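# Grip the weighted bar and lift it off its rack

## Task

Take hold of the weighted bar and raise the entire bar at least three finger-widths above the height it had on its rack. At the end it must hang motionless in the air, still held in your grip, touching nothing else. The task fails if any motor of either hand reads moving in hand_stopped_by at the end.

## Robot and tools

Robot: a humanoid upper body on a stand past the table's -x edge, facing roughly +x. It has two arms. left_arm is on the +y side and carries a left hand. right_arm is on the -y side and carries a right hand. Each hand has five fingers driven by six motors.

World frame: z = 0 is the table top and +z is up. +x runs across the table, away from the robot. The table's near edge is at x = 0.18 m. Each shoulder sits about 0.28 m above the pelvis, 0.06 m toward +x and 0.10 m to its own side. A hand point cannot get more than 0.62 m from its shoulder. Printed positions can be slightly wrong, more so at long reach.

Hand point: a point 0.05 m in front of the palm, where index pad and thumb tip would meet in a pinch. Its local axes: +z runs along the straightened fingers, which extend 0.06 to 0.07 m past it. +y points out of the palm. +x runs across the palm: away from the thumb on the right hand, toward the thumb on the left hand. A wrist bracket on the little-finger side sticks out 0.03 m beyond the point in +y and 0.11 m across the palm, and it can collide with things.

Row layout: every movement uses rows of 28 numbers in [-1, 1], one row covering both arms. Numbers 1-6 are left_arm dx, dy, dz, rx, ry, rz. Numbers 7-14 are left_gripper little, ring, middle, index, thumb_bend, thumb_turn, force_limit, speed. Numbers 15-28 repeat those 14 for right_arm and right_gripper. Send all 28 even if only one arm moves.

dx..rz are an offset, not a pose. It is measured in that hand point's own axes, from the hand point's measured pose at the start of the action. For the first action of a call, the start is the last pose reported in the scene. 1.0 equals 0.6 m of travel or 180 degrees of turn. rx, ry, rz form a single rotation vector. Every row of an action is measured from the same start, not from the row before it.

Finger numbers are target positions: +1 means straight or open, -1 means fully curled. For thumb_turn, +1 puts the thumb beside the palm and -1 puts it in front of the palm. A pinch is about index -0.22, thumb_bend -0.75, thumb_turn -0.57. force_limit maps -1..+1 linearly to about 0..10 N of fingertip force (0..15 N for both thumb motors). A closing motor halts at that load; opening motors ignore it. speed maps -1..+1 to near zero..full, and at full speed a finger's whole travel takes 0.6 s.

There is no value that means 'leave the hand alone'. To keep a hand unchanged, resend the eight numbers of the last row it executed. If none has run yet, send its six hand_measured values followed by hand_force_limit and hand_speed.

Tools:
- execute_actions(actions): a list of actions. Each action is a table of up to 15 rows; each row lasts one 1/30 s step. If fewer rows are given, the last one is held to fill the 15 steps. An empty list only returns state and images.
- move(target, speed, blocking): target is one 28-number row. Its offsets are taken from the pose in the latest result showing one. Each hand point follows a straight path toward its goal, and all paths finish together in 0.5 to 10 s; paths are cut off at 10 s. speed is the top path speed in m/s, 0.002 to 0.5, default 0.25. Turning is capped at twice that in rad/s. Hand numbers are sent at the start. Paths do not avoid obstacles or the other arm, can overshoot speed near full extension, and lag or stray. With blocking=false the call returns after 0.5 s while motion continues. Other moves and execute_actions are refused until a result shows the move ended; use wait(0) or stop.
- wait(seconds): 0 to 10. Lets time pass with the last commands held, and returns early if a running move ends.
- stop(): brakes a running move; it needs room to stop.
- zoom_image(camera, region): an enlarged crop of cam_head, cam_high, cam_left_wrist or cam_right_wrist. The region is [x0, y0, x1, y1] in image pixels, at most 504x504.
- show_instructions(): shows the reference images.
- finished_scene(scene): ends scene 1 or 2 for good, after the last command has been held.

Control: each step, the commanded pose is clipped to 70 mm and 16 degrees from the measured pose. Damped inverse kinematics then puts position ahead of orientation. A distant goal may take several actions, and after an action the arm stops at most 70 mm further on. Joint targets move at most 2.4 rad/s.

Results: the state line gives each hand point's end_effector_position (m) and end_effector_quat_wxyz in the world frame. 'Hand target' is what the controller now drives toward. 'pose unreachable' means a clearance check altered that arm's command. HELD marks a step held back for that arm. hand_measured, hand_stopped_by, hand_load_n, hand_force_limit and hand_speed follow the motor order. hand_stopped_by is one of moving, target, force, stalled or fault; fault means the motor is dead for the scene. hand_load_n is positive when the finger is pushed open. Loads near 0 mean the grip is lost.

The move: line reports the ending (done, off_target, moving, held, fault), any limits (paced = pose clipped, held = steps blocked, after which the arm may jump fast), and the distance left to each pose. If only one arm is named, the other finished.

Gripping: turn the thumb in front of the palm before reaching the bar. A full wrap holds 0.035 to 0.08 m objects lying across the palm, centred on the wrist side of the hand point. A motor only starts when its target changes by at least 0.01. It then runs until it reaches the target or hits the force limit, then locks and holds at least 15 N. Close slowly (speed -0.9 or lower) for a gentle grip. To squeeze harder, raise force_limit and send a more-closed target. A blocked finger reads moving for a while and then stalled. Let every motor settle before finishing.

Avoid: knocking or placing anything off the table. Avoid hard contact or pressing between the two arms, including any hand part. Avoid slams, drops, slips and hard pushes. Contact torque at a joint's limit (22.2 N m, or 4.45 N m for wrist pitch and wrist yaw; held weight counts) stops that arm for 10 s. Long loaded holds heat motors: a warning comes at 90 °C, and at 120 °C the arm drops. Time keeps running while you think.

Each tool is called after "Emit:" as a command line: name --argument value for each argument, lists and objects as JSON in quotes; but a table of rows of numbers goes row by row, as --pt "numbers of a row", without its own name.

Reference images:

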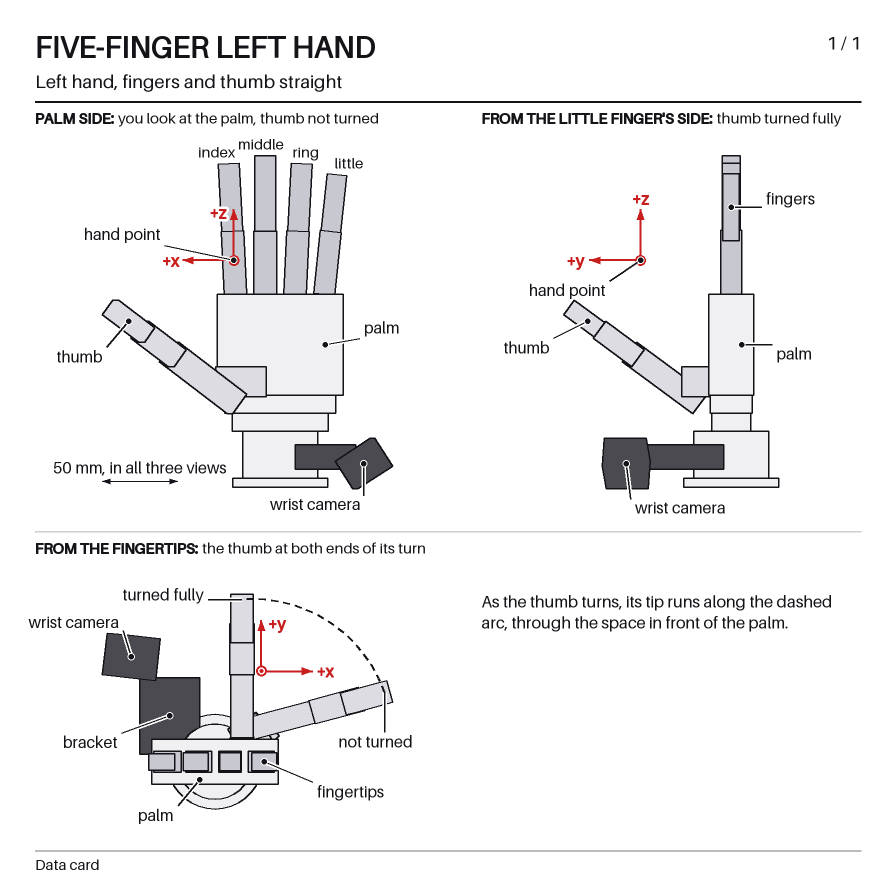

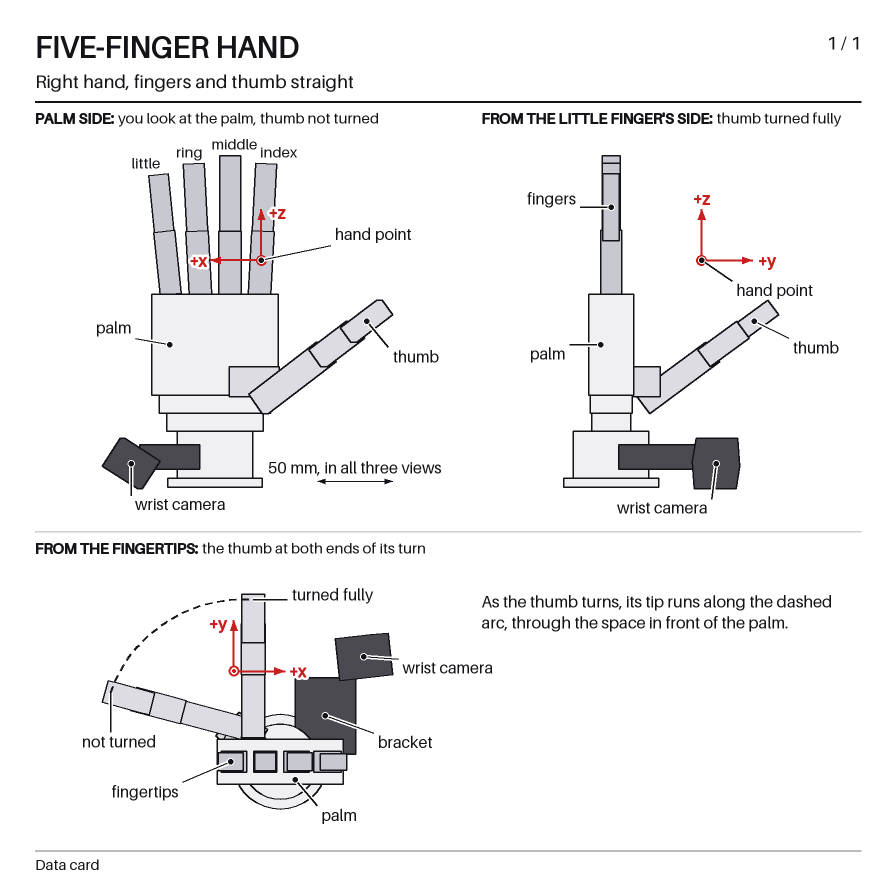

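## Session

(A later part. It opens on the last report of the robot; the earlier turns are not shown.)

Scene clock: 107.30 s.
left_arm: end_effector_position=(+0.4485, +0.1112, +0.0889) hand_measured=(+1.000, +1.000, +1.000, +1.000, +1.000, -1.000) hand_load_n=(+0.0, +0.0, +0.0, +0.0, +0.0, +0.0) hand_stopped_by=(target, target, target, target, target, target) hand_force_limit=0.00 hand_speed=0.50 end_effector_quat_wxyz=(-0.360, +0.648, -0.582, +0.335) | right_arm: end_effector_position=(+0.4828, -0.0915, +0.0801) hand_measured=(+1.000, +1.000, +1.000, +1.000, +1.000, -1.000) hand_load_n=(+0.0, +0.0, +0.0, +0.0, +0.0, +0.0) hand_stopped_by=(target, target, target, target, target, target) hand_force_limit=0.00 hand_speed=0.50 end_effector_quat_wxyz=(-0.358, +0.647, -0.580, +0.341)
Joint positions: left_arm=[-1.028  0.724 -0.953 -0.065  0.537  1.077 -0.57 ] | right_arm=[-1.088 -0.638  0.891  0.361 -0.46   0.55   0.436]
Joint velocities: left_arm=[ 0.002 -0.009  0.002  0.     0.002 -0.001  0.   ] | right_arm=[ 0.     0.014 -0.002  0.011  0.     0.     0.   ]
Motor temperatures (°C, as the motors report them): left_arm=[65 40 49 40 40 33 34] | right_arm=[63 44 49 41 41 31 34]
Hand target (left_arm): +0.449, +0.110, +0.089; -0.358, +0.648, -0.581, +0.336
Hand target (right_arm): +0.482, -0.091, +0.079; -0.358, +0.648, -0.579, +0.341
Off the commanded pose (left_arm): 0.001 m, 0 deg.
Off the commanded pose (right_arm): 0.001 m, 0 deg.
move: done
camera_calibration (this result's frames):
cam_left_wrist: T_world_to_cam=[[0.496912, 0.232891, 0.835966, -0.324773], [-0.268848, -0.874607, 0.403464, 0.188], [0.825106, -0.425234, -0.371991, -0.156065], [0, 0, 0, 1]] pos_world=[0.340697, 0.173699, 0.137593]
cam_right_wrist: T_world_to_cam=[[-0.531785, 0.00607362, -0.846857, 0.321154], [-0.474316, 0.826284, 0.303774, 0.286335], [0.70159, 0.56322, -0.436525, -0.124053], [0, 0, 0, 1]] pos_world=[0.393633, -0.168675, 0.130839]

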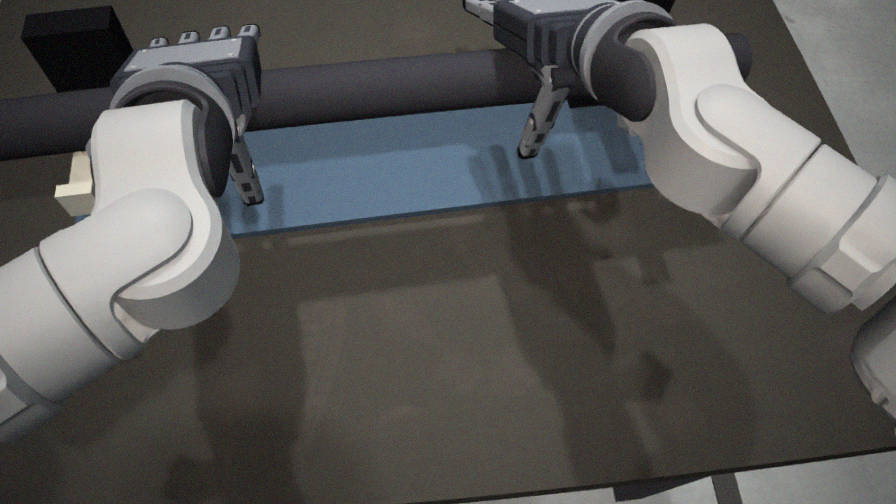

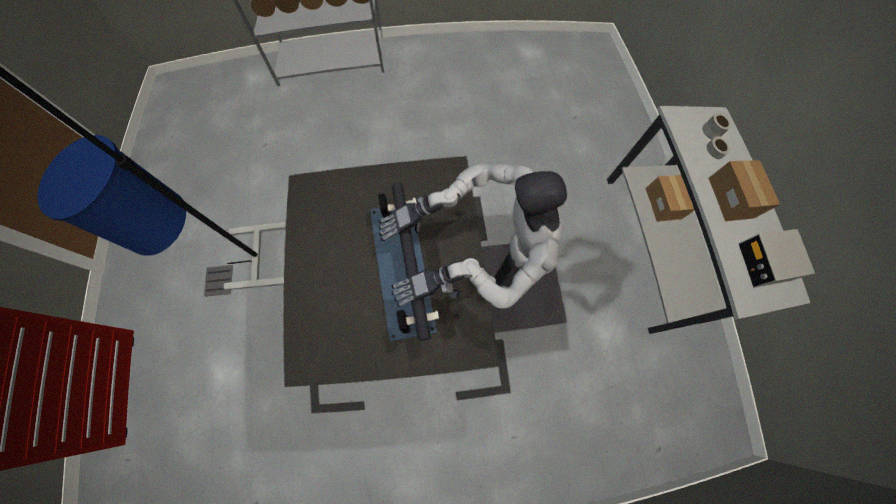

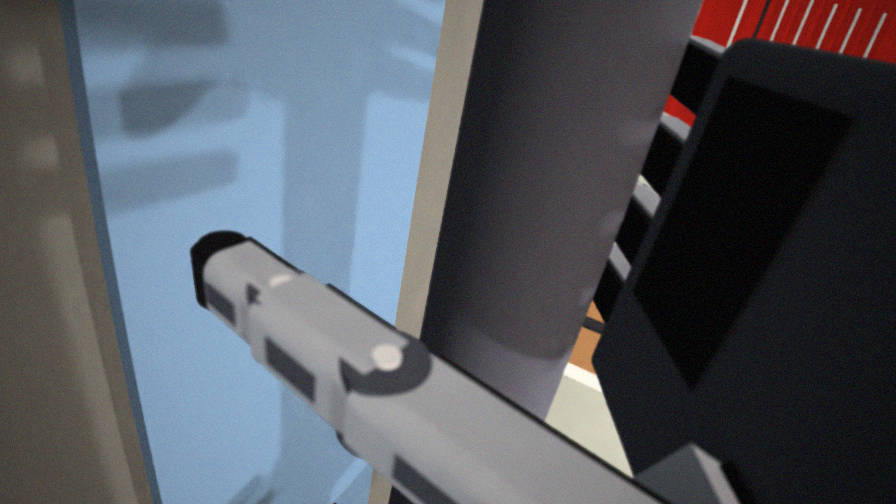

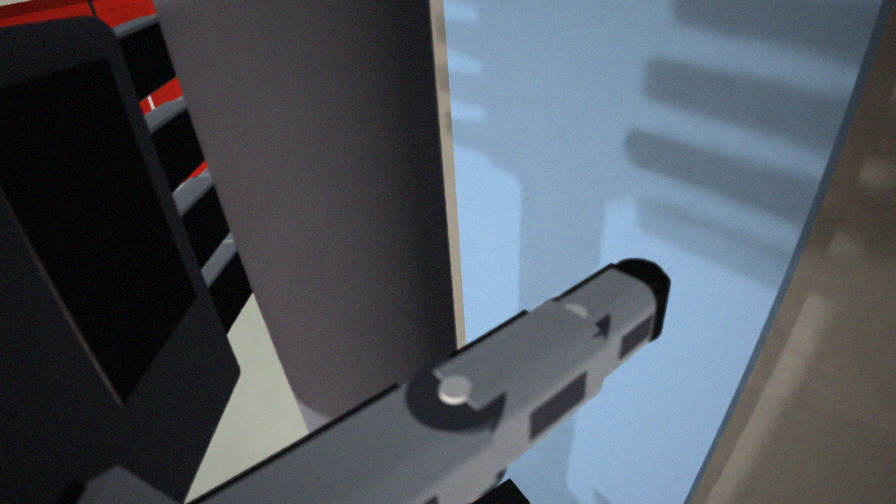

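Emit:
move --target '[0,0,0,0,0,0,-1,-1,-1,-1,-1,-1,0.8,-0.3, 0,0,0,0,0,0,-1,-1,-1,-1,-1,-1,0.8,-0.3]' --speed 0.03

Scene clock: 111.20 s.
left_arm: end_effector_position=(+0.4546, +0.1135, +0.0967) hand_measured=(-0.160, -0.190, -0.218, -0.236, +0.248, -1.000) hand_load_n=(+1.0, +6.5, +9.0, +7.5, +17.5, +2.5) hand_stopped_by=(force, force, force, force, force, target) hand_force_limit=0.80 hand_speed=-0.30 end_effector_quat_wxyz=(-0.372, +0.640, -0.578, +0.343) | right_arm: end_effector_position=(+0.4782, -0.0919, +0.0730) hand_measured=(-0.468, -0.428, -0.392, -0.352, +0.090, -1.000) hand_load_n=(+11.5, +10.0, +7.0, +4.5, +13.5, +1.0) hand_stopped_by=(force, force, force, force, force, target) hand_force_limit=0.80 hand_speed=-0.30 end_effector_quat_wxyz=(-0.352, +0.651, -0.583, +0.334)
Joint positions: left_arm=[-1.037  0.731 -0.952 -0.063  0.546  1.071 -0.555] | right_arm=[-1.077 -0.636  0.894  0.363 -0.459  0.547  0.444]
Joint velocities: left_arm=[ 0.    -0.02  -0.005 -0.008 -0.008  0.     0.   ] | right_arm=[-0.002 -0.02  -0.006 -0.012 -0.005  0.     0.   ]
Motor temperatures (°C, as the motors report them): left_arm=[65 40 49 40 40 33 34] | right_arm=[63 44 49 41 41 31 34]
Hand target (left_arm): +0.449, +0.111, +0.089; -0.360, +0.648, -0.582, +0.335
Hand target (right_arm): +0.483, -0.091, +0.080; -0.358, +0.647, -0.580, +0.341
Off the commanded pose (left_arm): 0.010 m, 2 deg.
Off the commanded pose (right_arm): 0.008 m, 1 deg.
move: off_target (left_arm, right_arm)
camera_calibration (this result's frames):
cam_left_wrist: T_world_to_cam=[[0.469175, 0.223305, 0.854406, -0.322939], [-0.283085, -0.878416, 0.385029, 0.197196], [0.836503, -0.422516, -0.348916, -0.164969], [0, 0, 0, 1]] pos_world=[0.345335, 0.175632, 0.142435]
cam_right_wrist: T_world_to_cam=[[-0.550045, 0.00435018, -0.835124, 0.320431], [-0.468656, 0.826079, 0.312978, 0.283228], [0.69124, 0.563538, -0.452342, -0.11752], [0, 0, 0, 1]] pos_world=[0.390222, -0.169136, 0.125796]

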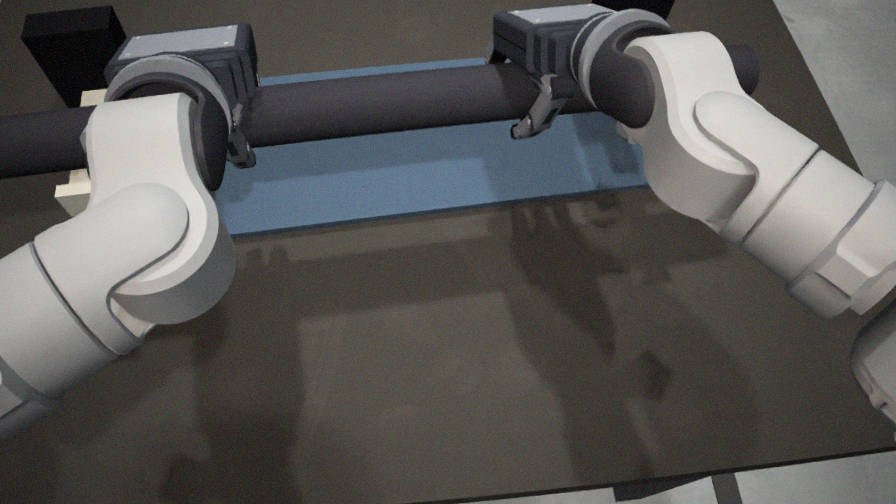

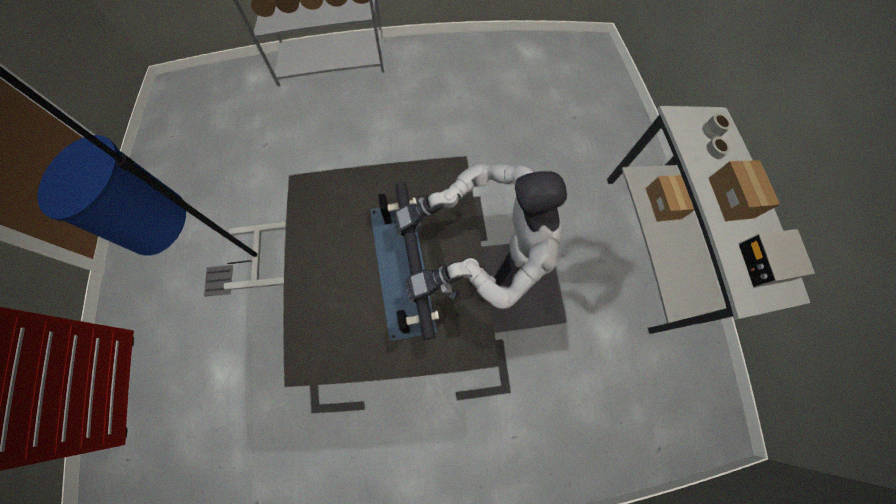

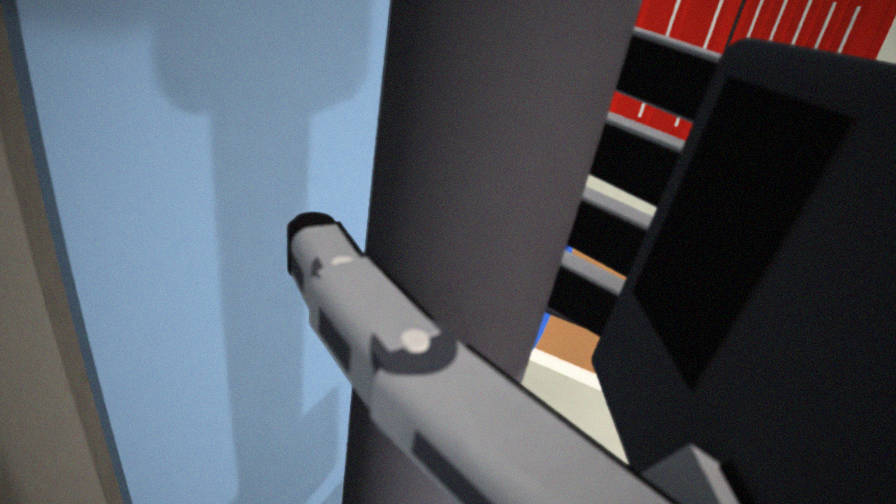

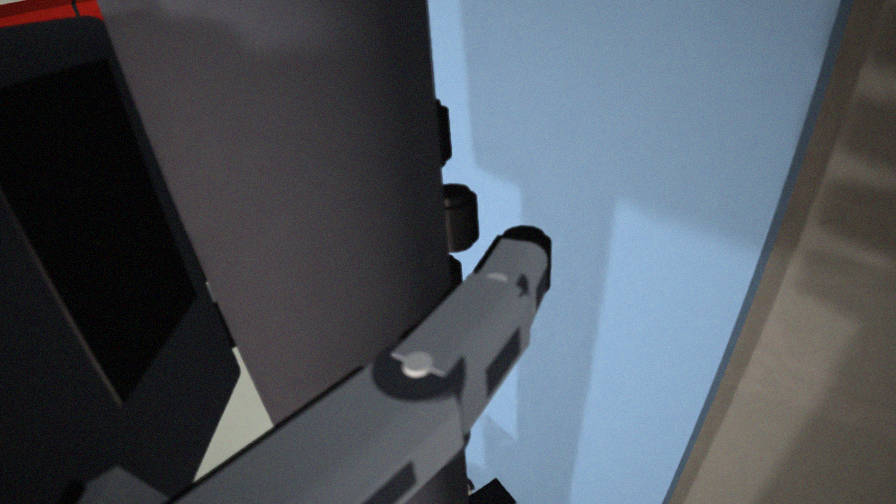

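Emit:
move --target '[0,0,0,0,0,0,1,1,1,1,1,-1,0.8,0.3, 0,0,0,0,0,0,-1,-1,-1,-1,-1,-1,0.8,-0.3]' --speed 0.03

Scene clock: 120.10 s.
left_arm: end_effector_position=(+0.4537, +0.1124, +0.0956) hand_measured=(+1.000, +1.000, +1.000, +1.000, +1.000, -1.000) hand_load_n=(+0.0, +0.0, +0.0, +0.0, +0.0, +0.0) hand_stopped_by=(target, target, target, target, target, target) hand_force_limit=0.80 hand_speed=0.30 end_effector_quat_wxyz=(-0.370, +0.640, -0.579, +0.343) | right_arm: end_effector_position=(+0.4782, -0.0919, +0.0729) hand_measured=(-0.468, -0.428, -0.392, -0.352, +0.090, -1.000) hand_load_n=(+10.0, +8.5, +6.0, +4.0, +14.0, +2.5) hand_stopped_by=(force, force, force, force, force, target) hand_force_limit=0.80 hand_speed=-0.30 end_effector_quat_wxyz=(-0.352, +0.652, -0.583, +0.334)
Joint positions: left_arm=[-1.036  0.73  -0.953 -0.065  0.543  1.071 -0.555] | right_arm=[-1.076 -0.637  0.894  0.364 -0.459  0.543  0.443]
Joint velocities: left_arm=[ 0.003 -0.005  0.    -0.002  0.006  0.     0.   ] | right_arm=[ 0.    -0.008 -0.006  0.002 -0.008  0.     0.   ]
Motor temperatures (°C, as the motors report them): left_arm=[63 39 49 40 40 33 33] | right_arm=[65 44 49 41 41 31 34]
Hand target (left_arm): +0.455, +0.113, +0.097; -0.372, +0.640, -0.578, +0.343
Hand target (right_arm): +0.478, -0.092, +0.073; -0.352, +0.651, -0.583, +0.334
Off the commanded pose (left_arm): 0.002 m, 0 deg.
Off the commanded pose (right_arm): 0.000 m, 0 deg.
move: done
camera_calibration (this result's frames):
cam_left_wrist: T_world_to_cam=[[0.472858, 0.223829, 0.852236, -0.322812], [-0.283994, -0.876872, 0.387871, 0.196339], [0.834118, -0.425438, -0.35107, -0.163393], [0, 0, 0, 1]] pos_world=[0.344693, 0.174905, 0.141595]
cam_right_wrist: T_world_to_cam=[[-0.549816, 0.00263752, -0.835282, 0.320068], [-0.470786, 0.82505, 0.312495, 0.28421], [0.689973, 0.565054, -0.452384, -0.116794], [0, 0, 0, 1]] pos_world=[0.390365, -0.169336, 0.125697]

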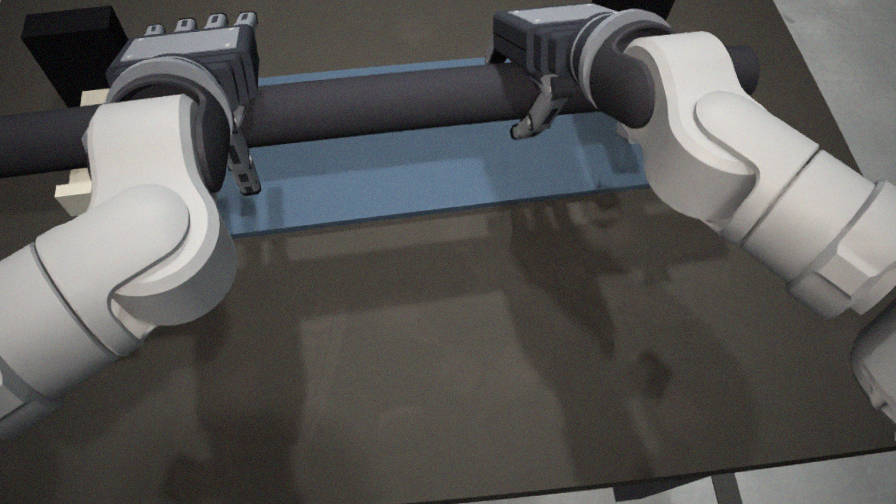

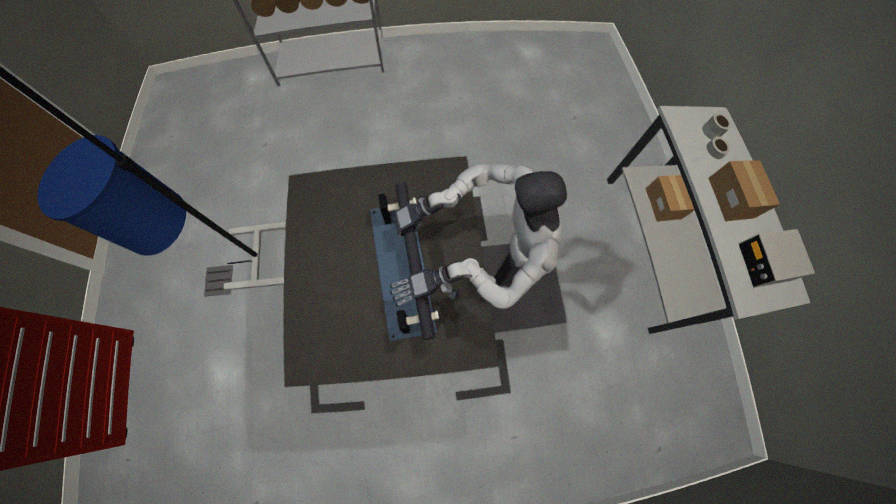

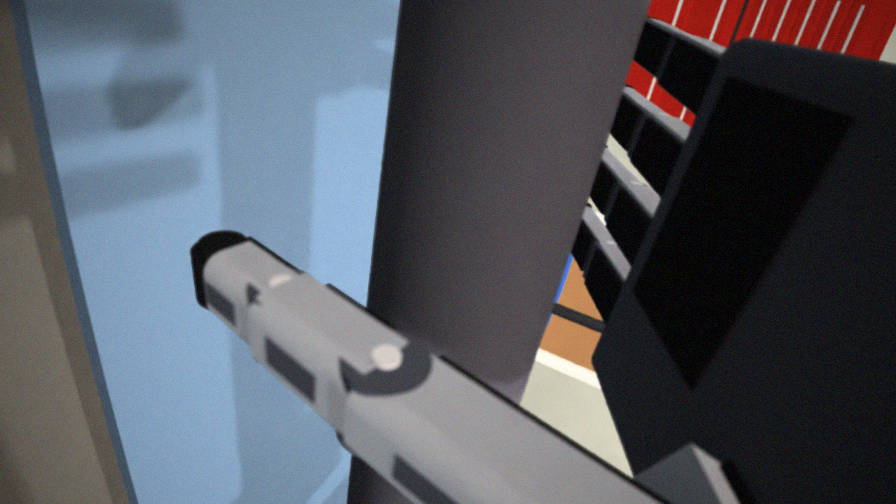

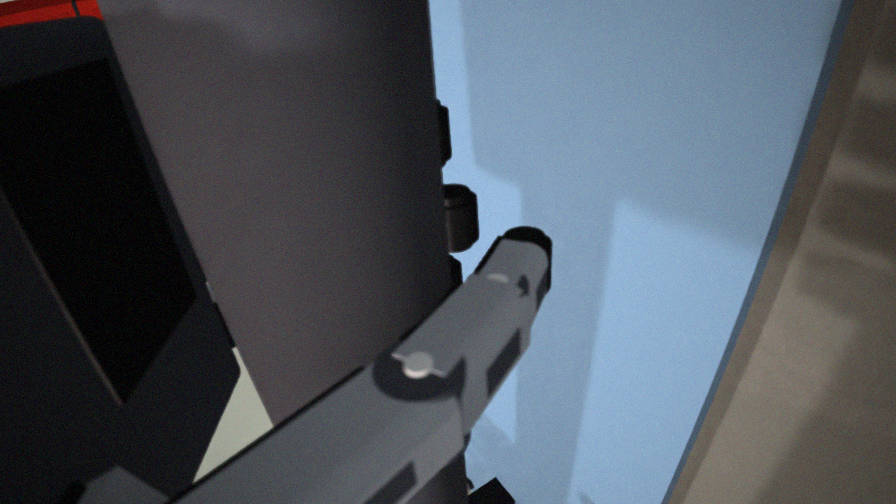

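Move left hand along +y by ~0.02.

Emit:
move --target '[0,0.035,0,0,0,0,1,1,1,1,1,-1,0.8,0.3, 0,0,0,0,0,0,-1,-1,-1,-1,-1,-1,0.8,-0.3]' --speed 0.03

Scene clock: 122.70 s.
left_arm: end_effector_position=(+0.4471, +0.1129, +0.0816) hand_measured=(+1.000, +1.000, +1.000, +1.000, +1.000, -1.000) hand_load_n=(+0.0, +0.0, +0.0, +0.0, +0.0, +0.0) hand_stopped_by=(target, target, target, target, target, target) hand_force_limit=0.80 hand_speed=0.30 end_effector_quat_wxyz=(-0.374, +0.640, -0.575, +0.347) | right_arm: end_effector_position=(+0.4781, -0.0919, +0.0728) hand_measured=(-0.468, -0.428, -0.392, -0.352, +0.090, -1.000) hand_load_n=(+9.5, +8.5, +6.0, +4.0, +14.0, +3.0) hand_stopped_by=(force, force, force, force, force, target) hand_force_limit=0.80 hand_speed=-0.30 end_effector_quat_wxyz=(-0.352, +0.652, -0.582, +0.334)
Joint positions: left_arm=[-0.972  0.718 -0.955 -0.085  0.549  1.086 -0.488] | right_arm=[-1.076 -0.638  0.894  0.365 -0.459  0.54   0.442]
Joint velocities: left_arm=[ 0.012  0.035 -0.005  0.002  0.006  0.     0.002] | right_arm=[ 0.005 -0.009  0.    -0.008 -0.003  0.     0.   ]
Motor temperatures (°C, as the motors report them): left_arm=[63 40 49 40 40 33 33] | right_arm=[65 44 49 41 41 31 34]
Hand target (left_arm): +0.444, +0.112, +0.077; -0.370, +0.642, -0.577, +0.344
Hand target (right_arm): +0.478, -0.092, +0.073; -0.352, +0.652, -0.583, +0.334
Off the commanded pose (left_arm): 0.006 m, 1 deg.
Off the commanded pose (right_arm): 0.000 m, 0 deg.
move: off_target (left_arm)
camera_calibration (this result's frames):
cam_left_wrist: T_world_to_cam=[[0.461624, 0.228213, 0.857218, -0.303769], [-0.284125, -0.877395, 0.38659, 0.200517], [0.840343, -0.422016, -0.340185, -0.166678], [0, 0, 0, 1]] pos_world=[0.337266, 0.174915, 0.126177]
cam_right_wrist: T_world_to_cam=[[-0.549679, 0.00146543, -0.835375, 0.319853], [-0.472238, 0.824339, 0.31218, 0.284849], [0.68909, 0.566095, -0.452429, -0.116263], [0, 0, 0, 1]] pos_world=[0.390449, -0.169465, 0.125672]

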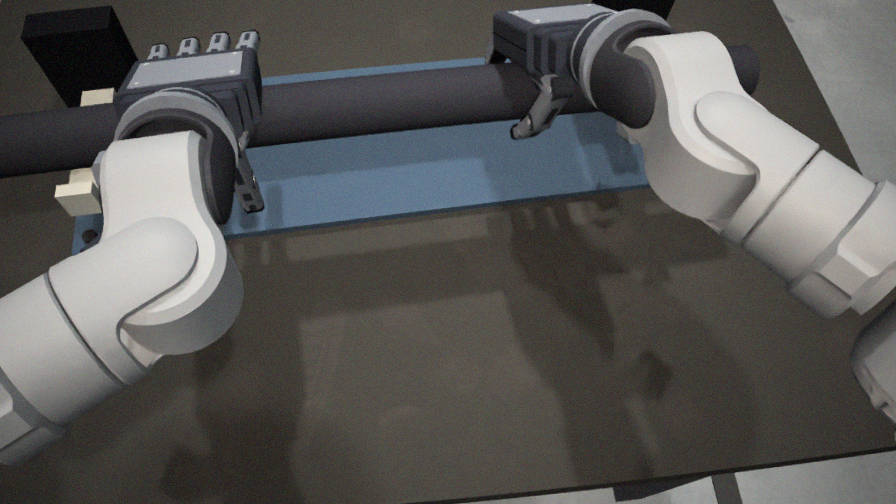

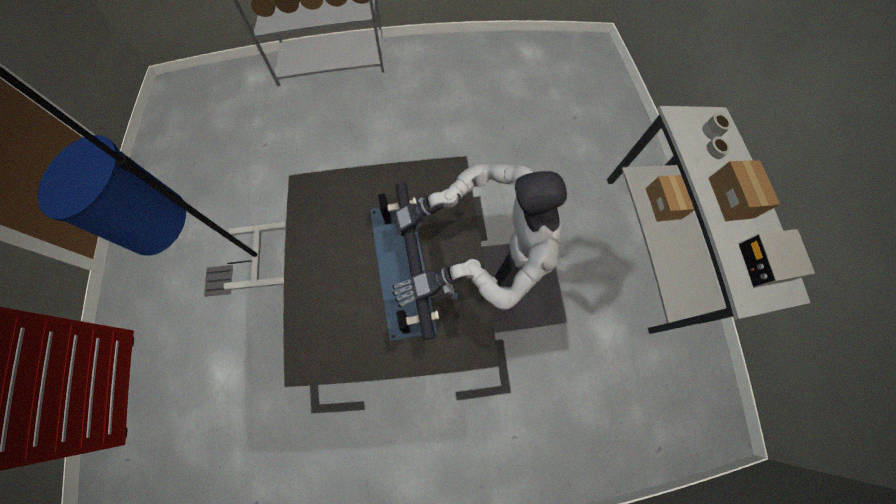

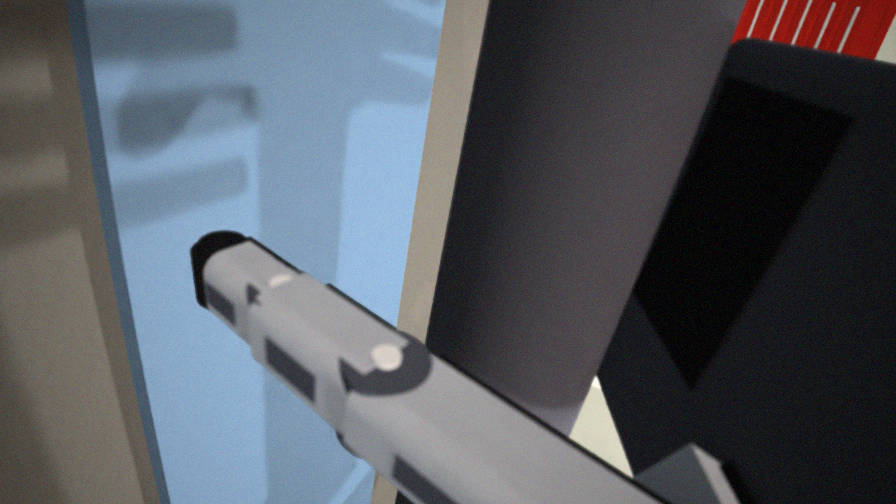

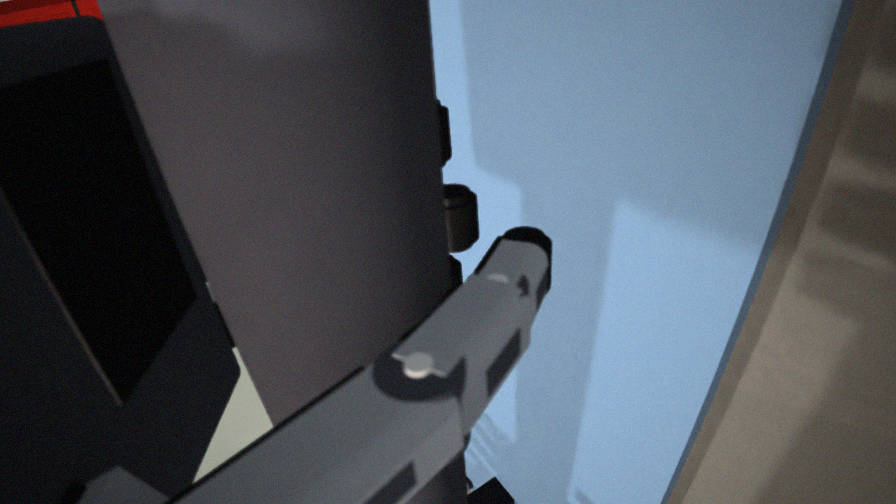

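Emit:
move --target '[0,0.004,0,0,0,0,-1,-1,-1,-1,-1,-1,0.8,-0.3, 0,0,0,0,0,0,-1,-1,-1,-1,-1,-1,0.8,-0.3]' --speed 0.03

Scene clock: 125.70 s.
left_arm: end_effector_position=(+0.4495, +0.1145, +0.0832) hand_measured=(-0.392, -0.422, -0.450, -0.470, +0.088, -1.000) hand_load_n=(+1.5, +7.5, +10.0, +10.0, +13.0, +3.0) hand_stopped_by=(force, force, force, force, force, target) hand_force_limit=0.80 hand_speed=-0.30 end_effector_quat_wxyz=(-0.381, +0.635, -0.574, +0.350) | right_arm: end_effector_position=(+0.4701, -0.0928, +0.0630) hand_measured=(-0.468, -0.430, -0.392, -0.354, +0.084, -1.000) hand_load_n=(+0.0, +0.0, +0.0, +0.0, +1.5, +0.5) hand_stopped_by=(force, force, force, force, force, target) hand_force_limit=0.80 hand_speed=-0.30 end_effector_quat_wxyz=(-0.341, +0.659, -0.588, +0.322)
Joint positions: left_arm=[-0.97   0.721 -0.956 -0.082  0.552  1.079 -0.47 ] | right_arm=[-1.06  -0.638  0.898  0.361 -0.455  0.538  0.461]
Joint velocities: left_arm=[0.002 0.008 0.018 0.002 0.009 0.    0.   ] | right_arm=[-0.003  0.006  0.008  0.017 -0.006  0.     0.   ]
Motor temperatures (°C, as the motors report them): left_arm=[63 40 49 41 40 33 33] | right_arm=[65 44 49 41 41 31 34]
Hand target (left_arm): +0.446, +0.113, +0.079; -0.374, +0.640, -0.575, +0.347
Hand target (right_arm): +0.478, -0.092, +0.073; -0.352, +0.652, -0.582, +0.334
Off the commanded pose (left_arm): 0.005 m, 1 deg.
Off the commanded pose (right_arm): 0.013 m, 2 deg.
move: off_target (left_arm, right_arm)
camera_calibration (this result's frames):
cam_left_wrist: T_world_to_cam=[[0.447012, 0.220355, 0.866962, -0.299994], [-0.292759, -0.879771, 0.374559, 0.207202], [0.845265, -0.421243, -0.328758, -0.170759], [0, 0, 0, 1]] pos_world=[0.339098, 0.176464, 0.126335]
cam_right_wrist: T_world_to_cam=[[-0.579841, -0.000499635, -0.81473, 0.319922], [-0.461486, 0.824312, 0.327933, 0.278856], [0.671428, 0.566136, -0.4782, -0.104802], [0, 0, 0, 1]] pos_world=[0.384559, -0.170372, 0.119088]

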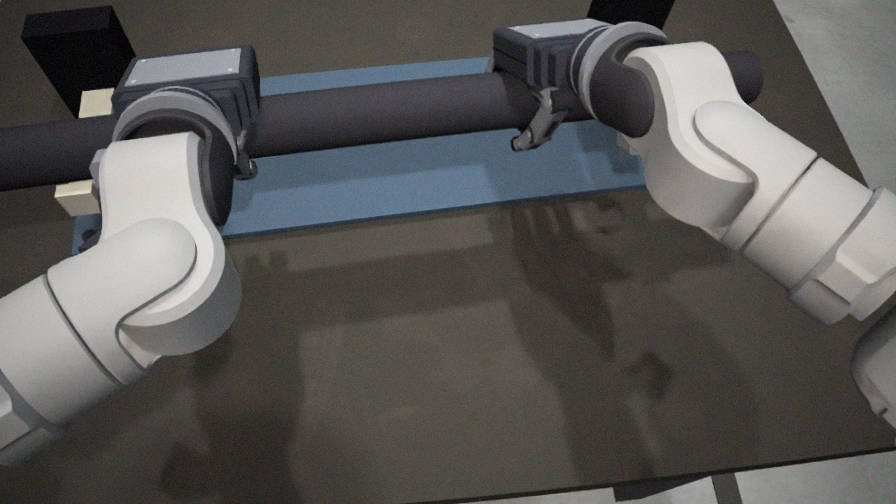

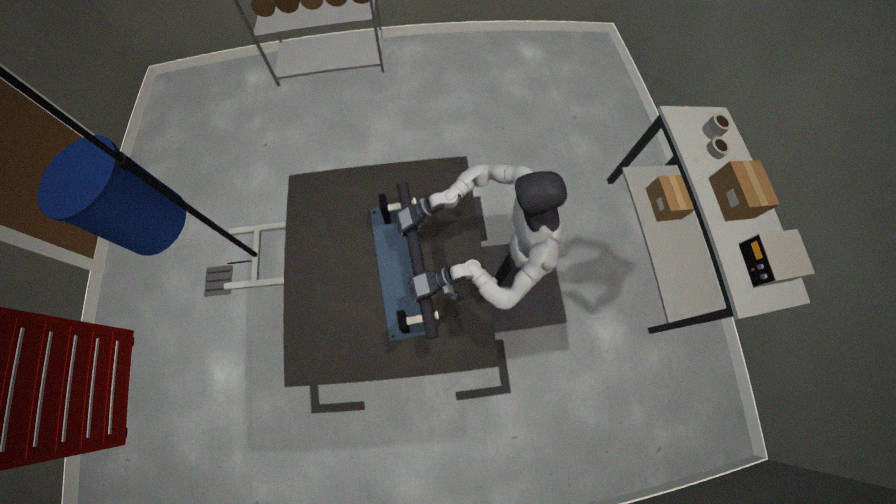

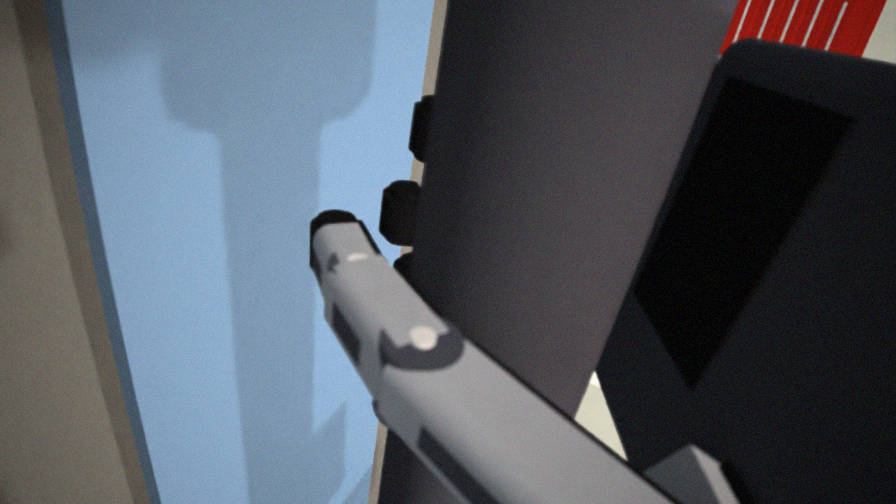

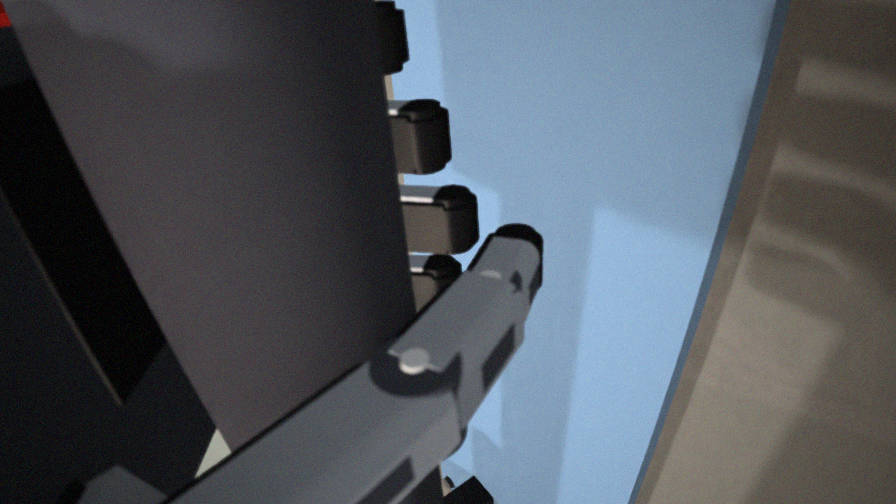

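Emit:
move --target '[0,0,0,0,0,0,-1,-1,-1,-1,-1,-1,0.8,-0.3, 0,0,0,0,0,0,-0.95,-0.95,-0.95,-0.95,-0.95,-1,0.8,-0.3]' --speed 0.03

Scene clock: 129.97 s.
left_arm: end_effector_position=(+0.4489, +0.1143, +0.0829) hand_measured=(-0.392, -0.422, -0.450, -0.470, +0.090, -1.000) hand_load_n=(+1.0, +5.5, +8.0, +7.5, +13.0, +1.5) hand_stopped_by=(force, force, force, force, force, target) hand_force_limit=0.80 hand_speed=-0.30 end_effector_quat_wxyz=(-0.380, +0.635, -0.575, +0.350) | right_arm: end_effector_position=(+0.4690, -0.0928, +0.0604) hand_measured=(-0.688, -0.654, -0.574, -0.608, -0.038, -1.000) hand_load_n=(+9.5, +8.5, +10.0, +11.0, +15.5, +2.5) hand_stopped_by=(force, force, force, force, force, target) hand_force_limit=0.80 hand_speed=-0.30 end_effector_quat_wxyz=(-0.340, +0.659, -0.589, +0.321)
Joint positions: left_arm=[-0.969  0.723 -0.956 -0.085  0.552  1.078 -0.473] | right_arm=[-1.055 -0.636  0.898  0.364 -0.454  0.536  0.458]
Joint velocities: left_arm=[ 0.     0.012 -0.012 -0.005 -0.008  0.     0.   ] | right_arm=[ 0.006 -0.005  0.021 -0.002  0.008  0.     0.   ]
Motor temperatures (°C, as the motors report them): left_arm=[63 40 49 41 40 33 33] | right_arm=[66 44 49 41 41 31 35]
Hand target (left_arm): +0.450, +0.115, +0.083; -0.381, +0.635, -0.574, +0.350
Hand target (right_arm): +0.470, -0.093, +0.063; -0.341, +0.659, -0.588, +0.322
Off the commanded pose (left_arm): 0.001 m, 0 deg.
Off the commanded pose (right_arm): 0.003 m, 0 deg.
move: done
camera_calibration (this result's frames):
cam_left_wrist: T_world_to_cam=[[0.449901, 0.219419, 0.865705, -0.300527], [-0.29378, -0.87904, 0.375474, 0.207186], [0.843376, -0.423253, -0.33102, -0.169109], [0, 0, 0, 1]] pos_world=[0.338697, 0.17649, 0.126396]
cam_right_wrist: T_world_to_cam=[[-0.583443, 0.000633545, -0.812154, 0.31881], [-0.459705, 0.824126, 0.33089, 0.278138], [0.669527, 0.566406, -0.480539, -0.10413], [0, 0, 0, 1]] pos_world=[0.383586, -0.170443, 0.116852]

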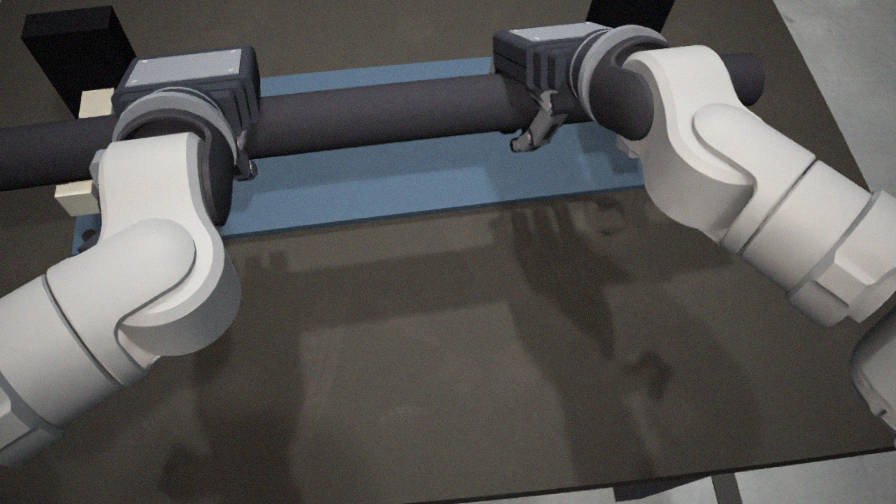

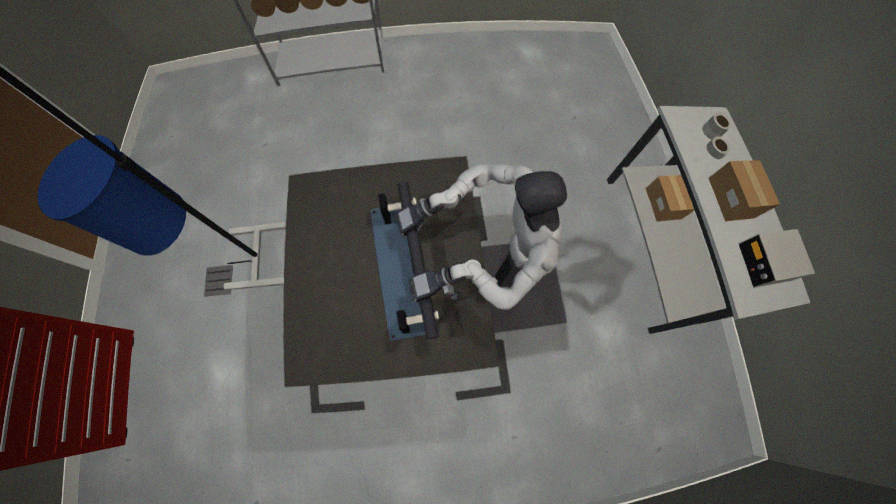

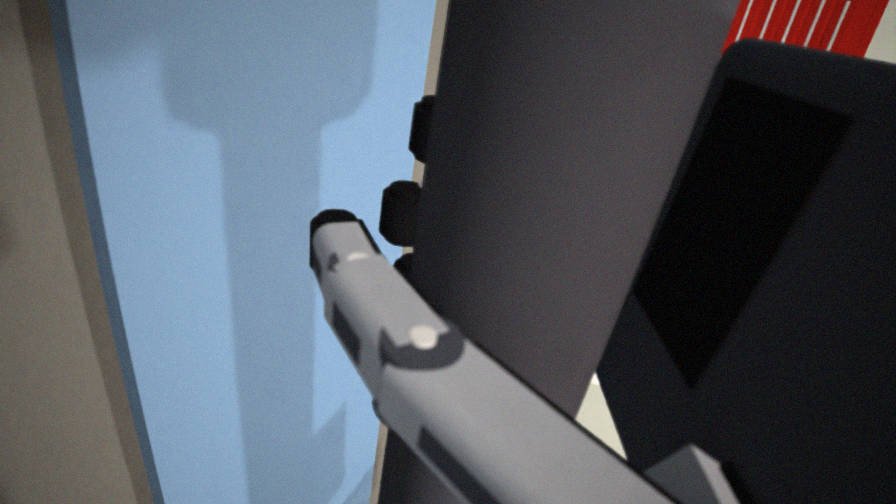

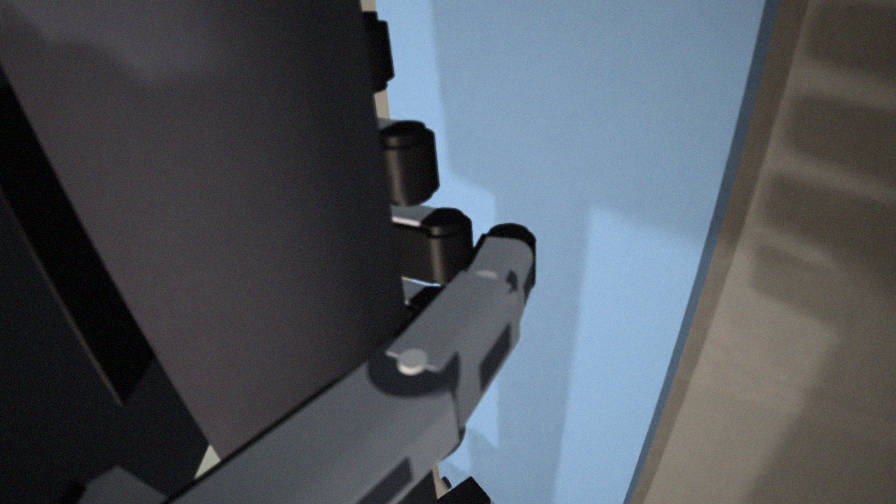

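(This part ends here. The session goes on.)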